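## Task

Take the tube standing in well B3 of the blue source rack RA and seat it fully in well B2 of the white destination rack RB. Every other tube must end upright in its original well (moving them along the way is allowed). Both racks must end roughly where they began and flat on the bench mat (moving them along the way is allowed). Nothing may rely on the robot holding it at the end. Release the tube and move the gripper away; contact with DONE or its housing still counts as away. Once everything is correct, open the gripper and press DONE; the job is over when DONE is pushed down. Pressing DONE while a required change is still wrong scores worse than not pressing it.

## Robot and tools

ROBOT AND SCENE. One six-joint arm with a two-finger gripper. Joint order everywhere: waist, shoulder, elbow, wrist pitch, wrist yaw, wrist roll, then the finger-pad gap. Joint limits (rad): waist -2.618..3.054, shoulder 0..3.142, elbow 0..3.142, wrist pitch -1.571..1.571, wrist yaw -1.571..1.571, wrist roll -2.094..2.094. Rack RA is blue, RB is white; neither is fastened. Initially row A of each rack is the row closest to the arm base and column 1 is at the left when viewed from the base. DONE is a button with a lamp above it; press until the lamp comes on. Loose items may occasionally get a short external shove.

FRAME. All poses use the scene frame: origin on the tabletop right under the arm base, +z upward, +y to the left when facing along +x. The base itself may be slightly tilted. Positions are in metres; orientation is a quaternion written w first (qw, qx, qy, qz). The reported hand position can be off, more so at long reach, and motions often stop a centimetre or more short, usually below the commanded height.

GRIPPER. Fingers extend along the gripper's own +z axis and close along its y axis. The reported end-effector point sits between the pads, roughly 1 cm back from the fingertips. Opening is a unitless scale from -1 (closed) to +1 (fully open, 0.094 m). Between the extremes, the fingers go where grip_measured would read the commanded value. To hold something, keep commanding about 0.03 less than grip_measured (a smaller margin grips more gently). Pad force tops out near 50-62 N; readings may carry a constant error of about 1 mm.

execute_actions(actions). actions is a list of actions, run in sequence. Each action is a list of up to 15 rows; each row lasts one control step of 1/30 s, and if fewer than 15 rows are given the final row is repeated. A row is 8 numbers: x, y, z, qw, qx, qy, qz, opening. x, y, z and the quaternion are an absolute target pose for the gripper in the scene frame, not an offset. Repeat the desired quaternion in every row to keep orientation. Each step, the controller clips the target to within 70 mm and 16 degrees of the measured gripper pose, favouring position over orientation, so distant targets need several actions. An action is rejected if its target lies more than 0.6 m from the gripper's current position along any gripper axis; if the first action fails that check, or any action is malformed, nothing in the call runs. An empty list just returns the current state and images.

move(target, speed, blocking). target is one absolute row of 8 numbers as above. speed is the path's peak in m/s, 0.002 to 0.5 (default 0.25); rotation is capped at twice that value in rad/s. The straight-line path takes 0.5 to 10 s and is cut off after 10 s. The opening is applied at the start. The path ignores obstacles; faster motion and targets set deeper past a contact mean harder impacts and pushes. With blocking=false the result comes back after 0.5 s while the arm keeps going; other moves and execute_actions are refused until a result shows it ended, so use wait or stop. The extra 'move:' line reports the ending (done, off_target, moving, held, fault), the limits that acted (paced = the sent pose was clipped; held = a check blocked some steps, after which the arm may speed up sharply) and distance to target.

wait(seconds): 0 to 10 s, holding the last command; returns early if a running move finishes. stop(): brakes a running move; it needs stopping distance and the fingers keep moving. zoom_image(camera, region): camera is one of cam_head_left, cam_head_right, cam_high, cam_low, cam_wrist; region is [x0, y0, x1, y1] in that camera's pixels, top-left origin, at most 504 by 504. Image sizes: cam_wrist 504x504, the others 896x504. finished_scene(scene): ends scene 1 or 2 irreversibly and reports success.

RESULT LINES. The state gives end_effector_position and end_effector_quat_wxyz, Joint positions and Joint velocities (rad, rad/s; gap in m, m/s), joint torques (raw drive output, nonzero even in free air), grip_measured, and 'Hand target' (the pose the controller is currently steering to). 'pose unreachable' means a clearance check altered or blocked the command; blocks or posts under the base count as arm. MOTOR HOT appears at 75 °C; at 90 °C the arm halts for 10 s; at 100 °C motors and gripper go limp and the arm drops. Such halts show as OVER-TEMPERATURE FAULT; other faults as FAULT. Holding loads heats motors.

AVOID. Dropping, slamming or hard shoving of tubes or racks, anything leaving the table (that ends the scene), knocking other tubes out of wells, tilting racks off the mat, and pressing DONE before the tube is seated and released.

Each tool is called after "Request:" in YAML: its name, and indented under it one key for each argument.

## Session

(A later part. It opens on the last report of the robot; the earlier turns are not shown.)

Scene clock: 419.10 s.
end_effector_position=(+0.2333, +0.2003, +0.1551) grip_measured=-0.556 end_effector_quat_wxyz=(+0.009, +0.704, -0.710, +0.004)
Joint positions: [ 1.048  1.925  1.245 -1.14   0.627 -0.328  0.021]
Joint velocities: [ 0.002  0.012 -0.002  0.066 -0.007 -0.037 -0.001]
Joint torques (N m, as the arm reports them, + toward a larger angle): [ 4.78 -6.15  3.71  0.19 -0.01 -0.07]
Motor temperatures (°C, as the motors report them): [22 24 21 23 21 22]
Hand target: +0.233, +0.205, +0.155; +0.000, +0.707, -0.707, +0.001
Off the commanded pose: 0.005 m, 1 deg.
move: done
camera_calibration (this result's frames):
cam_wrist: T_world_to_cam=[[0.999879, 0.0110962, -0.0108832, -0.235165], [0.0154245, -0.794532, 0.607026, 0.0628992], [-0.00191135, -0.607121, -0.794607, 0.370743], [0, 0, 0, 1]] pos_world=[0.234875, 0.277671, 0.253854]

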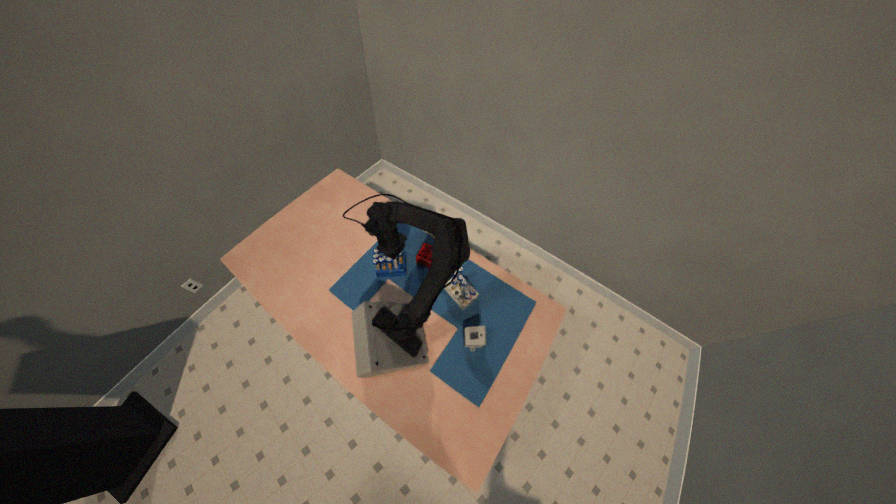

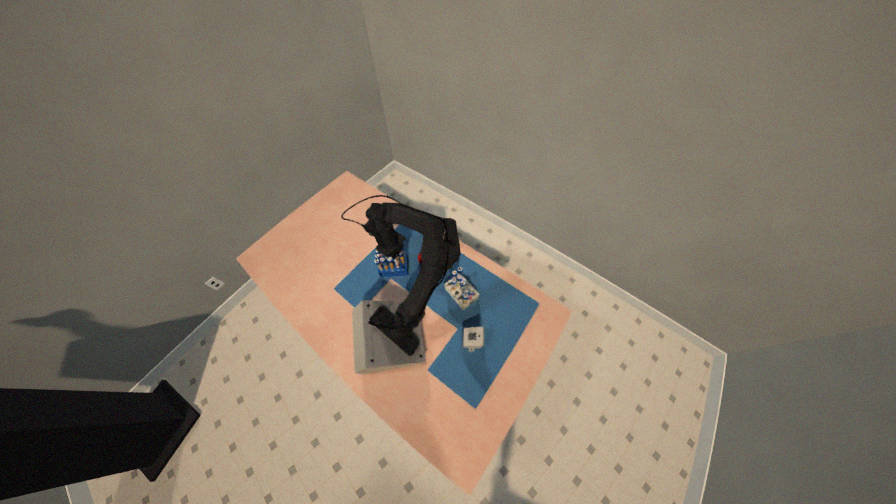

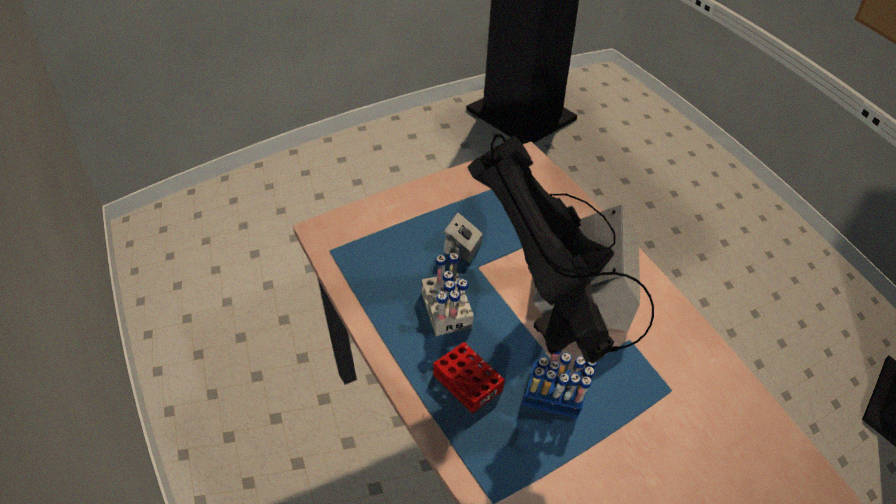

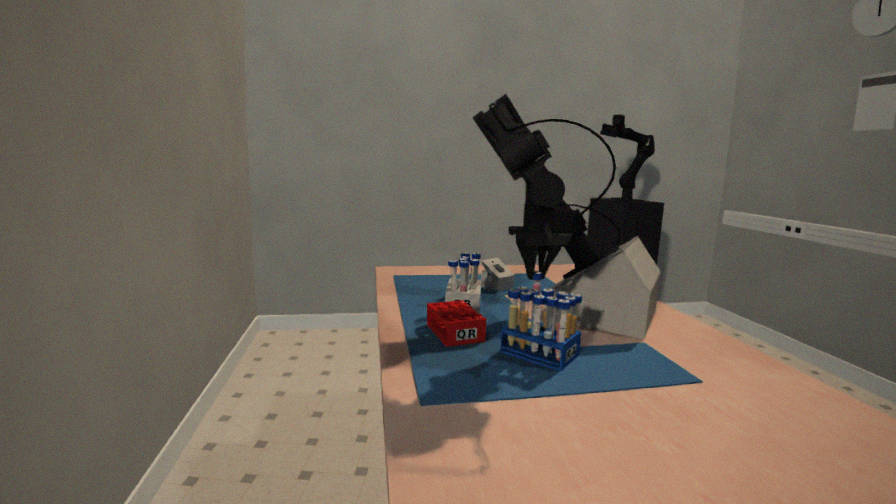

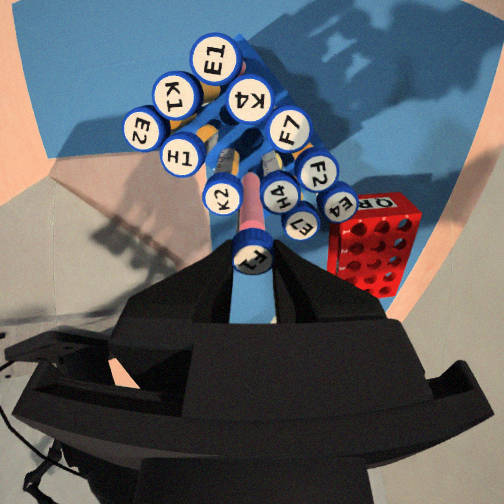

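Request:
move:
  target: [0.233,0.205,0.125,0,0.707,-0.707,0,-0.6]
  speed: 0.015

Request:
move:
  target: [0.233,0.205,0.125,0,0.707,-0.707,0,-0.4]

Request:
move:
  target: [0.233,0.205,0.19,0,0.707,-0.707,0,-0.4]
  speed: 0.05

Request:
move:
  target: [0.27,-0.1,0.19,0,0.707,-0.707,0,-1]

Scene clock: 427.00 s.
end_effector_position=(+0.2329, +0.1989, +0.1286) grip_measured=-0.556 end_effector_quat_wxyz=(+0.008, +0.704, -0.710, -0.002)
Joint positions: [ 0.994  1.925  1.162 -1.011  0.63  -0.395  0.021]
Joint velocities: [-0.002 -0.007 -0.007 -0.007  0.051 -0.095 -0.   ]
Joint torques (N m, as the arm reports them, + toward a larger angle): [ 4.72 -4.9   3.77  0.27  0.1  -0.09]
Motor temperatures (°C, as the motors report them): [22 24 21 23 21 22]
Hand target: +0.233, +0.205, +0.125; +0.000, +0.707, -0.707, +0.001
Off the commanded pose: 0.007 m, 1 deg.
move: done
camera_calibration (this result's frames):
cam_wrist: T_world_to_cam=[[0.999803, 0.00947882, -0.0174178, -0.233866], [0.0180336, -0.799923, 0.599832, 0.0792876], [-0.00824717, -0.600028, -0.799937, 0.349623], [0, 0, 0, 1]] pos_world=[0.235274, 0.275424, 0.228043]

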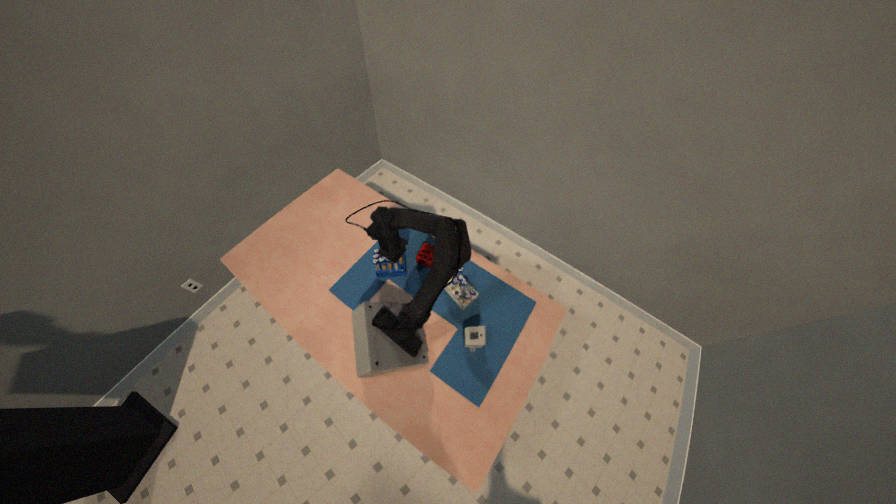

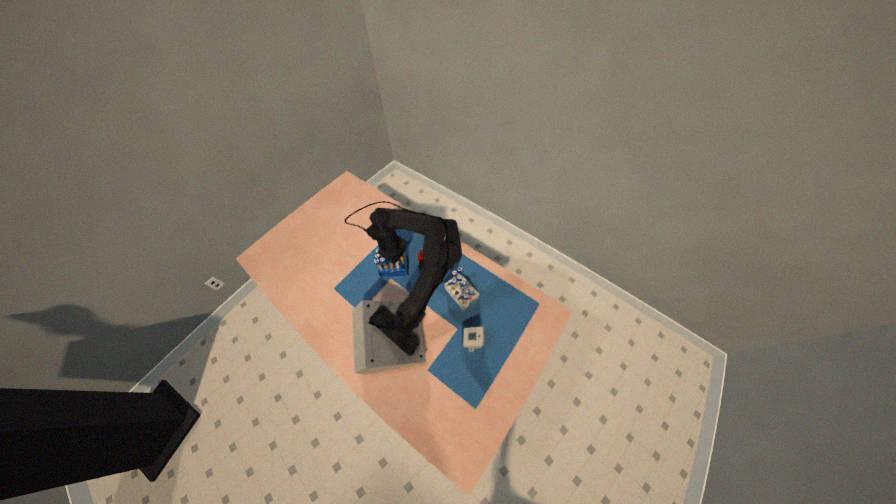

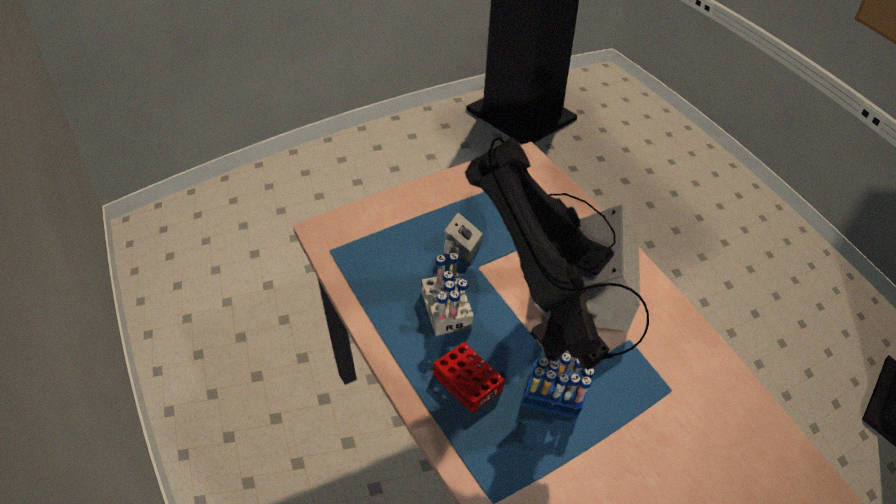

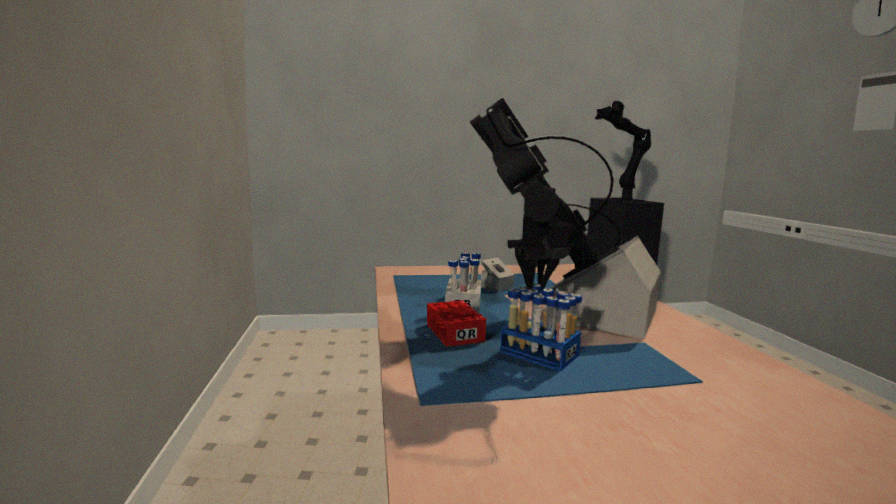

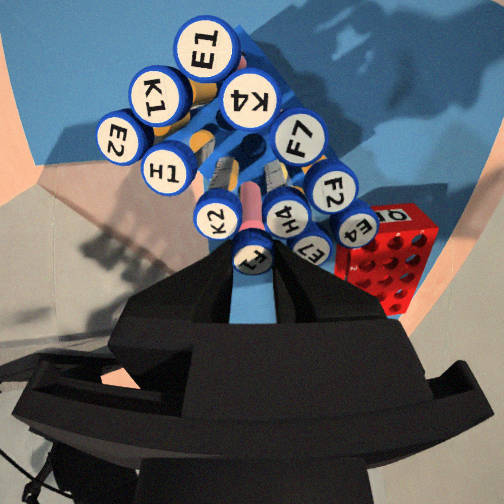

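Scene clock: 427.70 s.
end_effector_position=(+0.2346, +0.2006, +0.1286) grip_measured=-0.402 end_effector_quat_wxyz=(+0.003, +0.703, -0.712, -0.001)
Joint positions: [ 0.994  1.925  1.162 -1.001  0.635 -0.398  0.028]
Joint velocities: [ 0.022 -0.002 -0.017  0.022 -0.022 -0.037 -0.001]
Joint torques (N m, as the arm reports them, + toward a larger angle): [ 4.55 -4.93  3.66  0.23  0.   -0.08]
Motor temperatures (°C, as the motors report them): [22 24 21 23 21 22]
Hand target: +0.233, +0.205, +0.125; +0.000, +0.707, -0.707, -0.000
Off the commanded pose: 0.006 m, 1 deg.
move: done
camera_calibration (this result's frames):
cam_wrist: T_world_to_cam=[[0.999942, 0.00574636, -0.00915928, -0.235974], [0.0100712, -0.803248, 0.595559, 0.083676], [-0.00393488, -0.595617, -0.803259, 0.349134], [0, 0, 0, 1]] pos_world=[0.236492, 0.276519, 0.22845]

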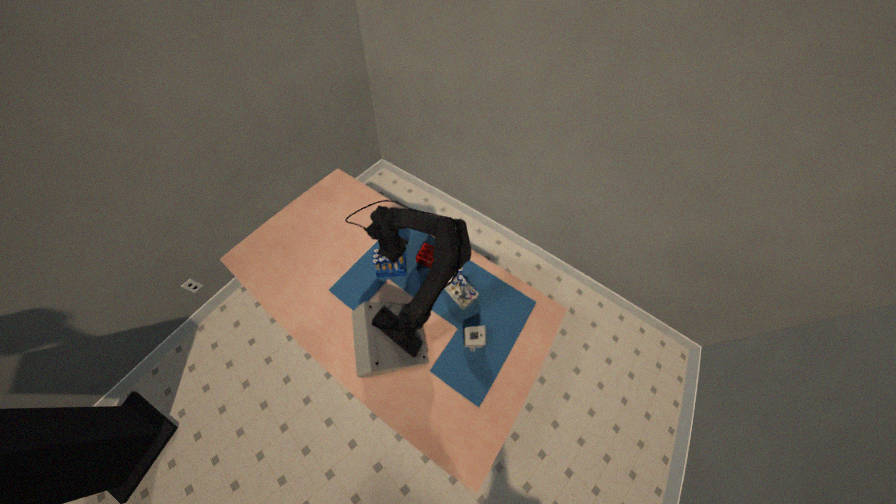

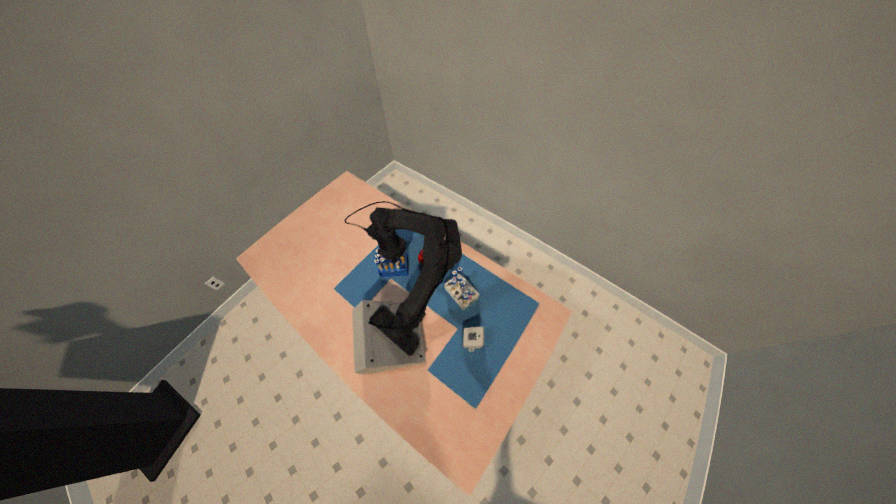

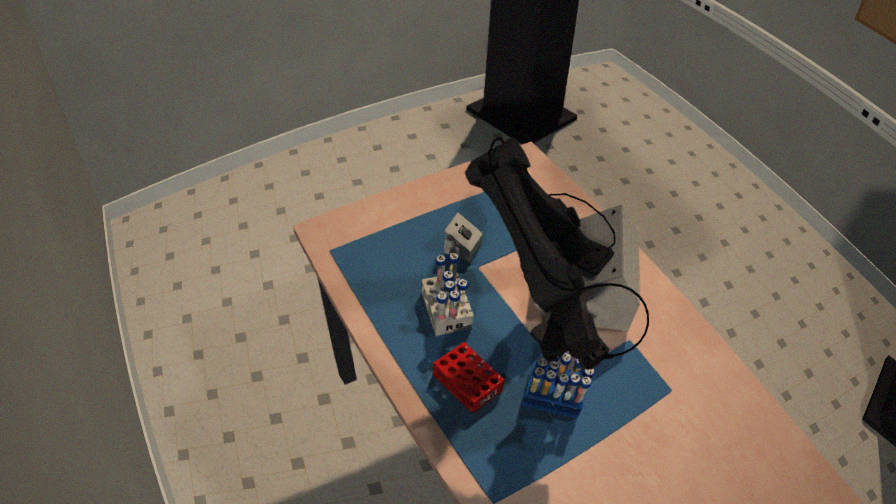

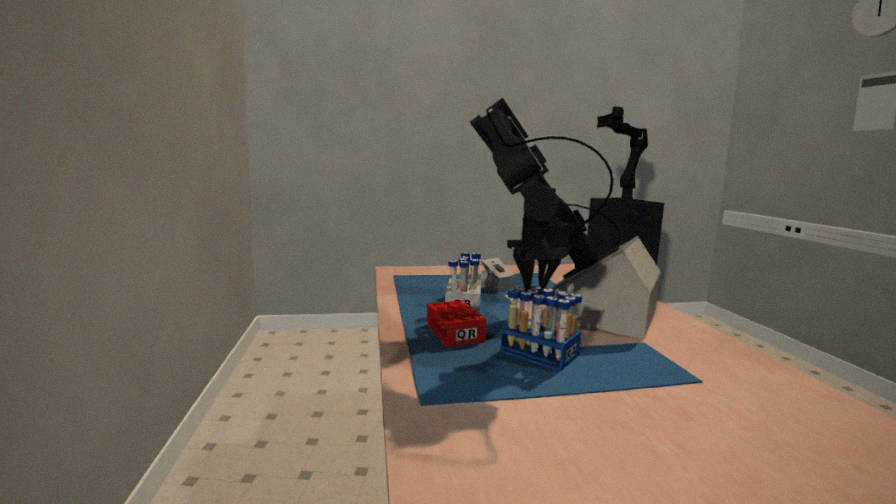

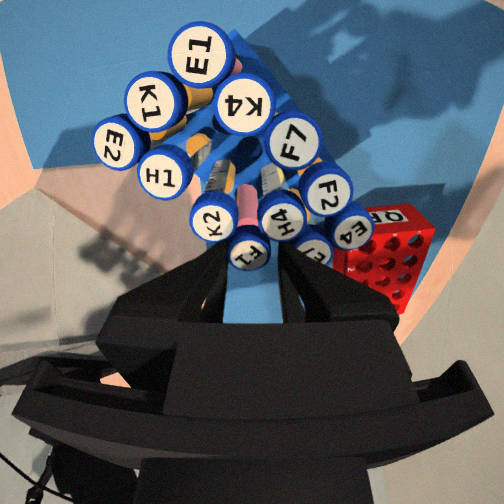

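Scene clock: 429.40 s.
end_effector_position=(+0.2325, +0.1975, +0.1775) grip_measured=-0.402 end_effector_quat_wxyz=(+0.015, +0.710, -0.704, +0.007)
Joint positions: [ 1.088  1.925  1.318 -1.258  0.617 -0.284  0.028]
Joint velocities: [-0.022  0.002 -0.007  0.007  0.037  0.007 -0.001]
Joint torques (N m, as the arm reports them, + toward a larger angle): [ 6.43 -6.51  6.14 -0.04 -0.11  0.13]
Motor temperatures (°C, as the motors report them): [22 24 21 23 21 22]
Hand target: +0.232, +0.205, +0.190; -0.000, +0.708, -0.707, -0.002
Off the commanded pose: 0.015 m, 2 deg.
move: off_target
camera_calibration (this result's frames):
cam_wrist: T_world_to_cam=[[0.999556, 0.0254737, -0.0154812, -0.23608], [0.0295932, -0.785603, 0.618023, 0.0400891], [0.00358124, -0.618206, -0.786008, 0.386206], [0, 0, 0, 1]] pos_world=[0.233405, 0.276263, 0.27513]

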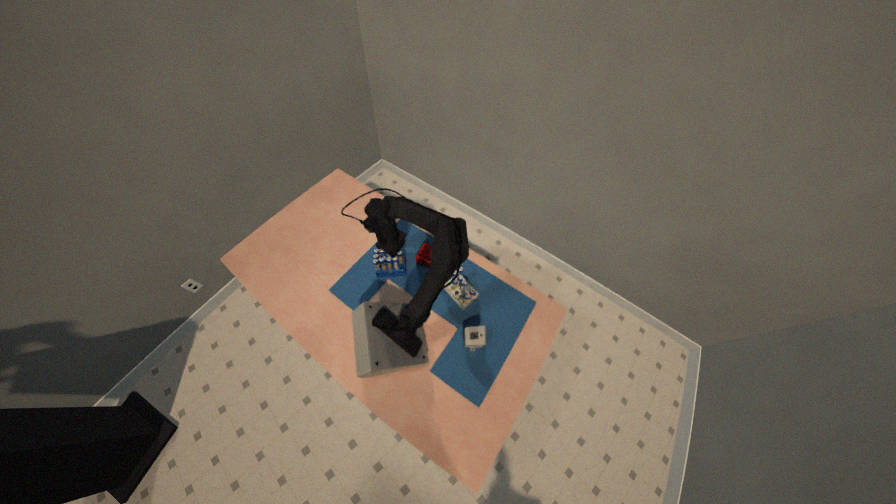

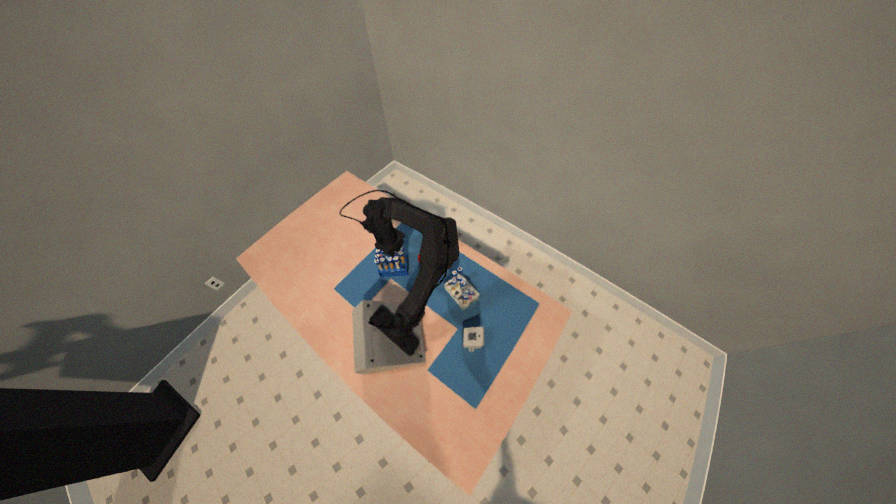

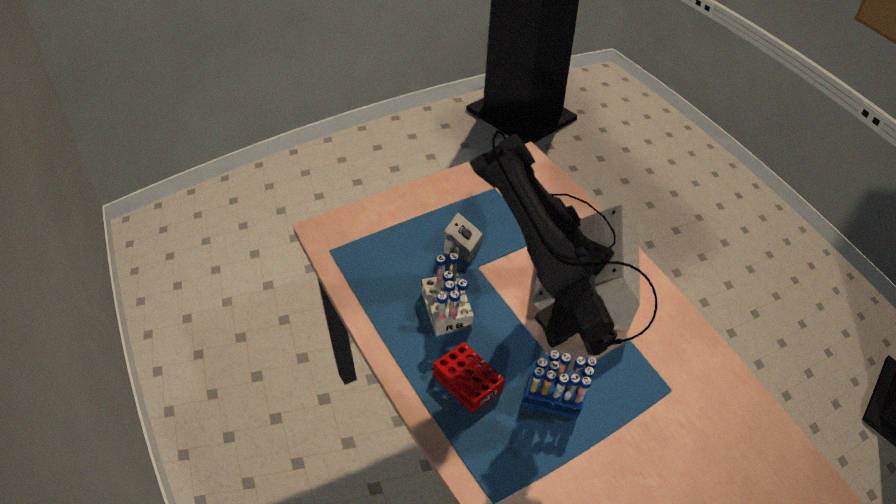

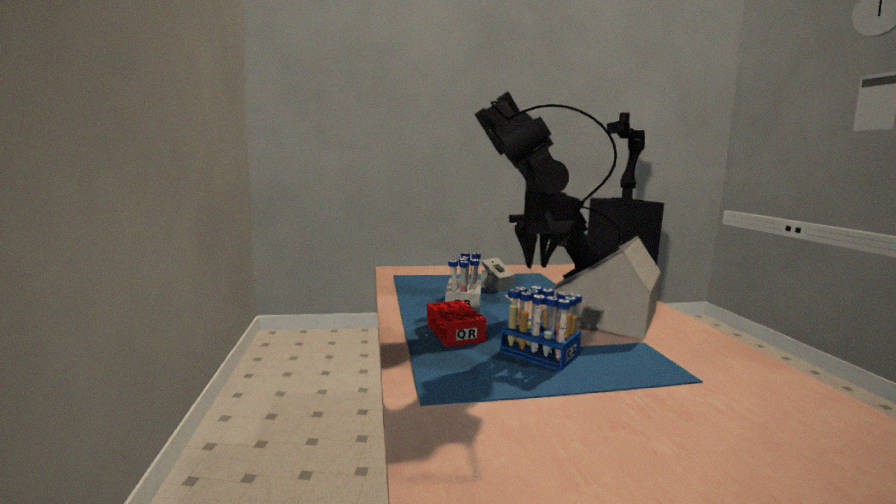

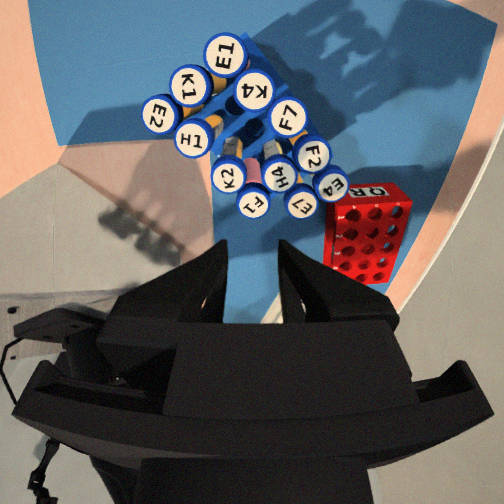

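Scene clock: 431.47 s.
end_effector_position=(+0.2589, -0.1043, +0.1826) grip_measured=-0.989 end_effector_quat_wxyz=(+0.033, +0.717, -0.696, +0.005)
Joint positions: [ 0.211  0.927  1.029 -1.352  0.6   -1.366  0.001]
Joint velocities: [-0.017  0.002 -0.022 -0.007  0.037 -0.066 -0.002]
Joint torques (N m, as the arm reports them, + toward a larger angle): [ 0.01 -5.62  6.09  0.11 -0.16 -0.08]
Motor temperatures (°C, as the motors report them): [22 24 21 23 21 22]
Hand target: +0.266, -0.107, +0.192; +0.007, +0.707, -0.707, +0.013
Off the commanded pose: 0.014 m, 4 deg.
move: off_target
camera_calibration (this result's frames):
cam_wrist: T_world_to_cam=[[0.997898, 0.0466625, -0.0449707, -0.246618], [0.0646024, -0.771165, 0.63335, -0.211315], [-0.00512614, -0.634923, -0.772558, 0.201649], [0, 0, 0, 1]] pos_world=[0.260785, -0.0234191, 0.278532]

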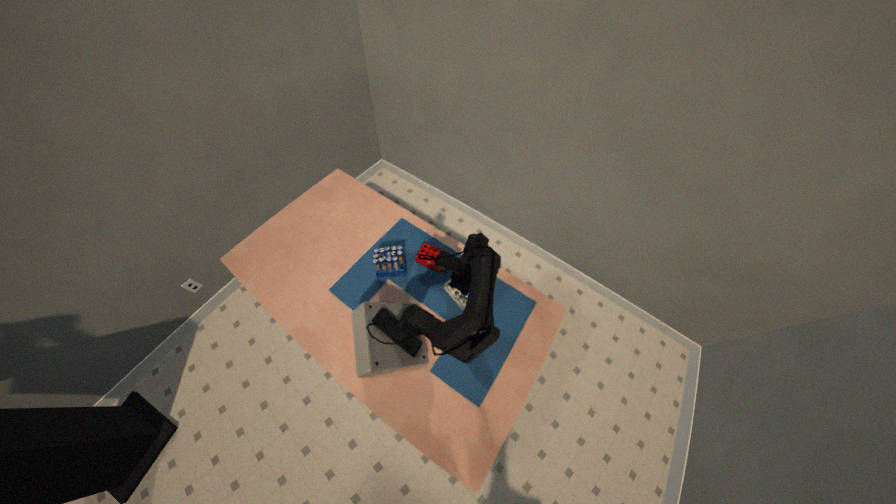

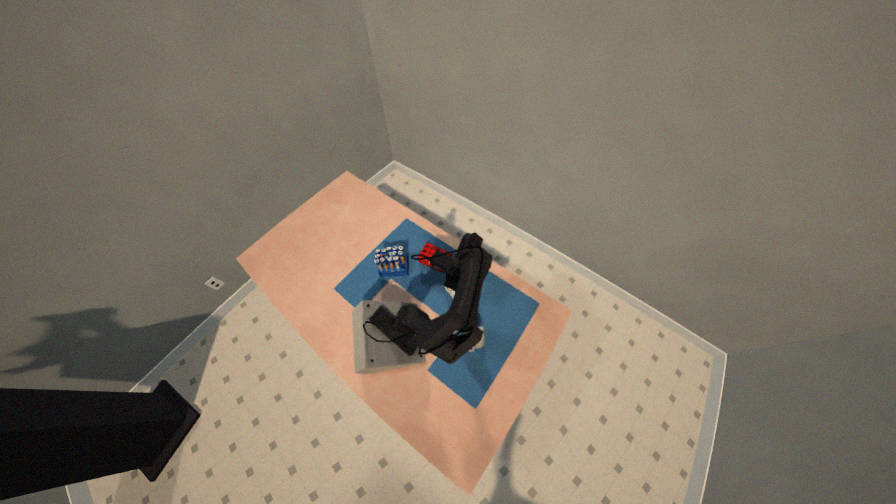

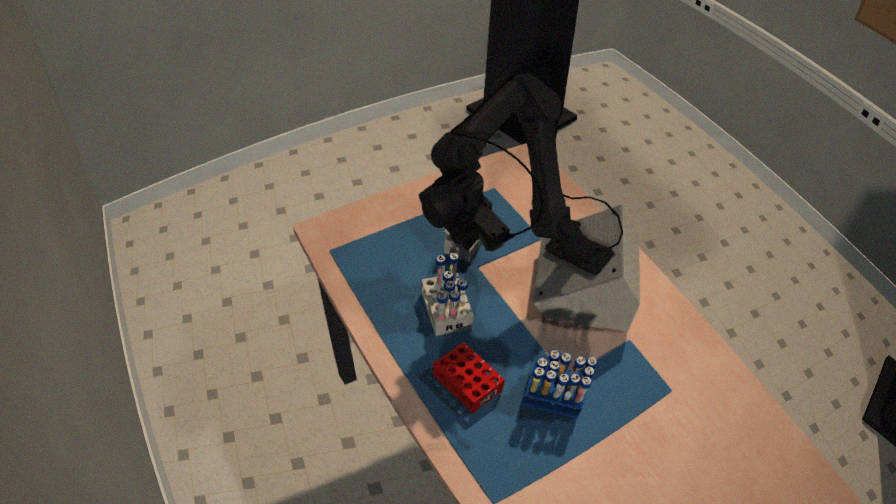

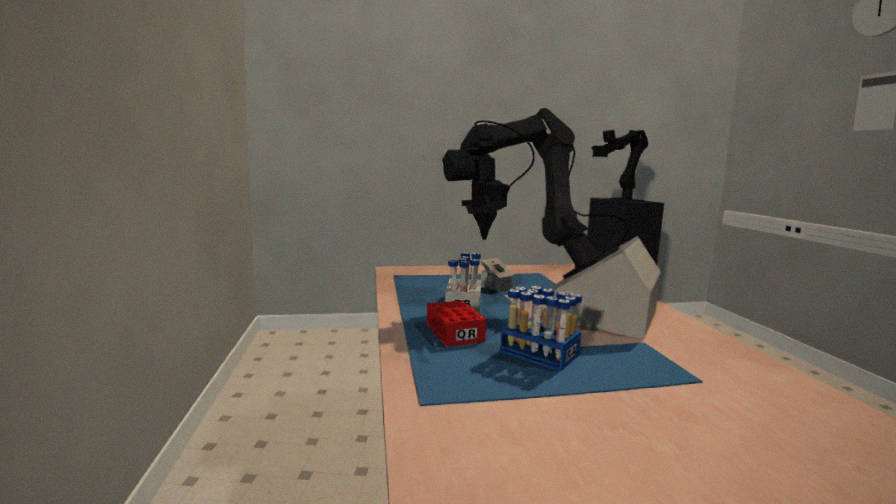

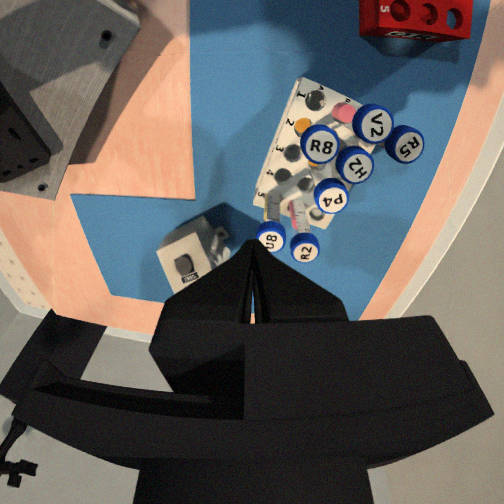

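Request:
move:
  target: [0.175,-0.235,0.12,0,0.707,-0.707,0,-1]
  speed: 0.15

Scene clock: 439.17 s.
end_effector_position=(+0.1716, -0.2368, +0.1235) grip_measured=-0.989 end_effector_quat_wxyz=(-0.171, -0.605, +0.778, -0.012)
Joint positions: [-0.866  0.823  0.808 -0.924  0.316 -2.075  0.001]
Joint velocities: [-0.007  0.007  0.012 -0.066 -0.007 -0.022 -0.   ]
Joint torques (N m, as the arm reports them, + toward a larger angle): [-0.96 -4.64  4.79  0.08  0.06 -0.13]
Motor temperatures (°C, as the motors report them): [22 24 21 23 21 22]
Hand target: +0.171, -0.238, +0.123; -0.169, -0.606, +0.777, -0.010
Off the commanded pose: 0.005 m, 24 deg; orientation clipped at the last step of the last action.
joint sent to its limit — the command would take joint 6 (wrist roll) past its lower limit, so that joint was sent only as far as its limit.
move: off_target; limits=paced
camera_calibration (this result's frames):
cam_wrist: T_world_to_cam=[[0.947768, -0.250859, -0.196991, -0.199094], [-0.00323984, -0.625144, 0.780503, -0.242384], [-0.318944, -0.739098, -0.593304, 0.0784351], [0, 0, 0, 1]] pos_world=[0.212926, -0.143498, 0.196497]

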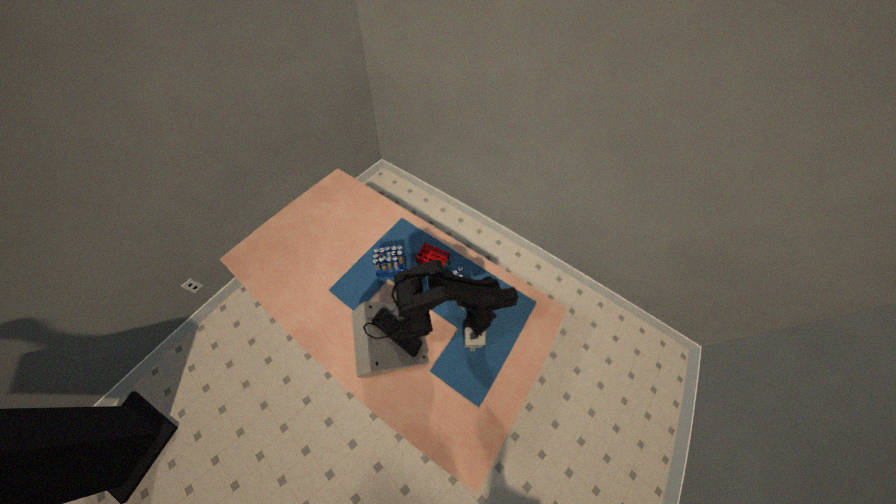

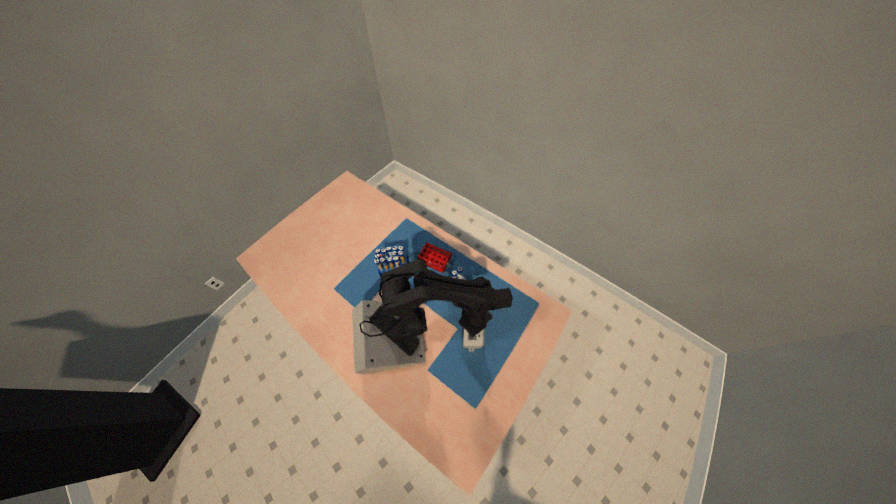

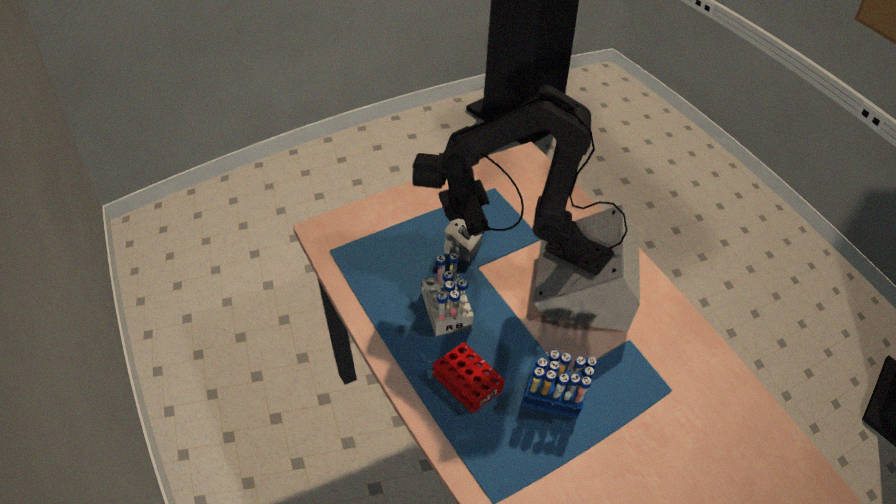

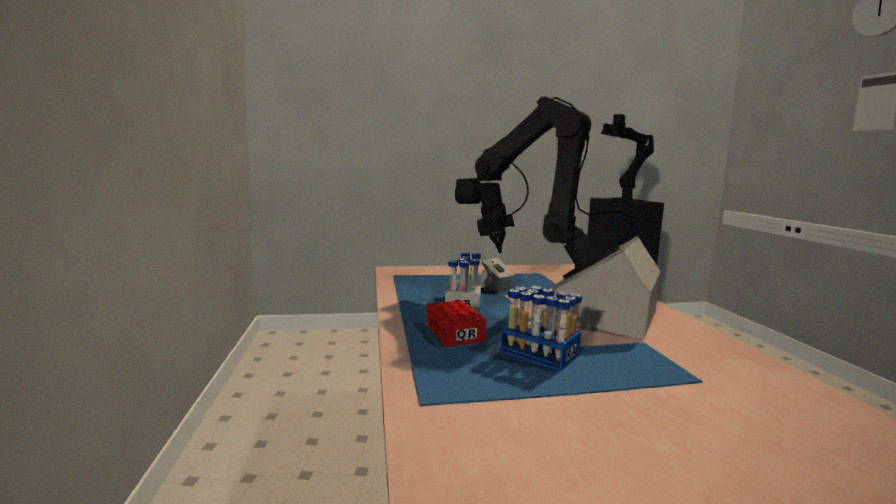

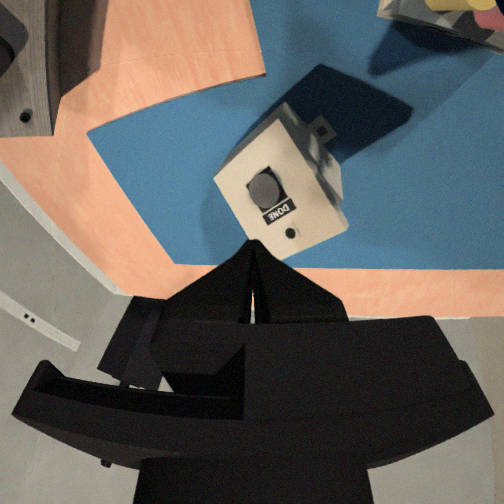

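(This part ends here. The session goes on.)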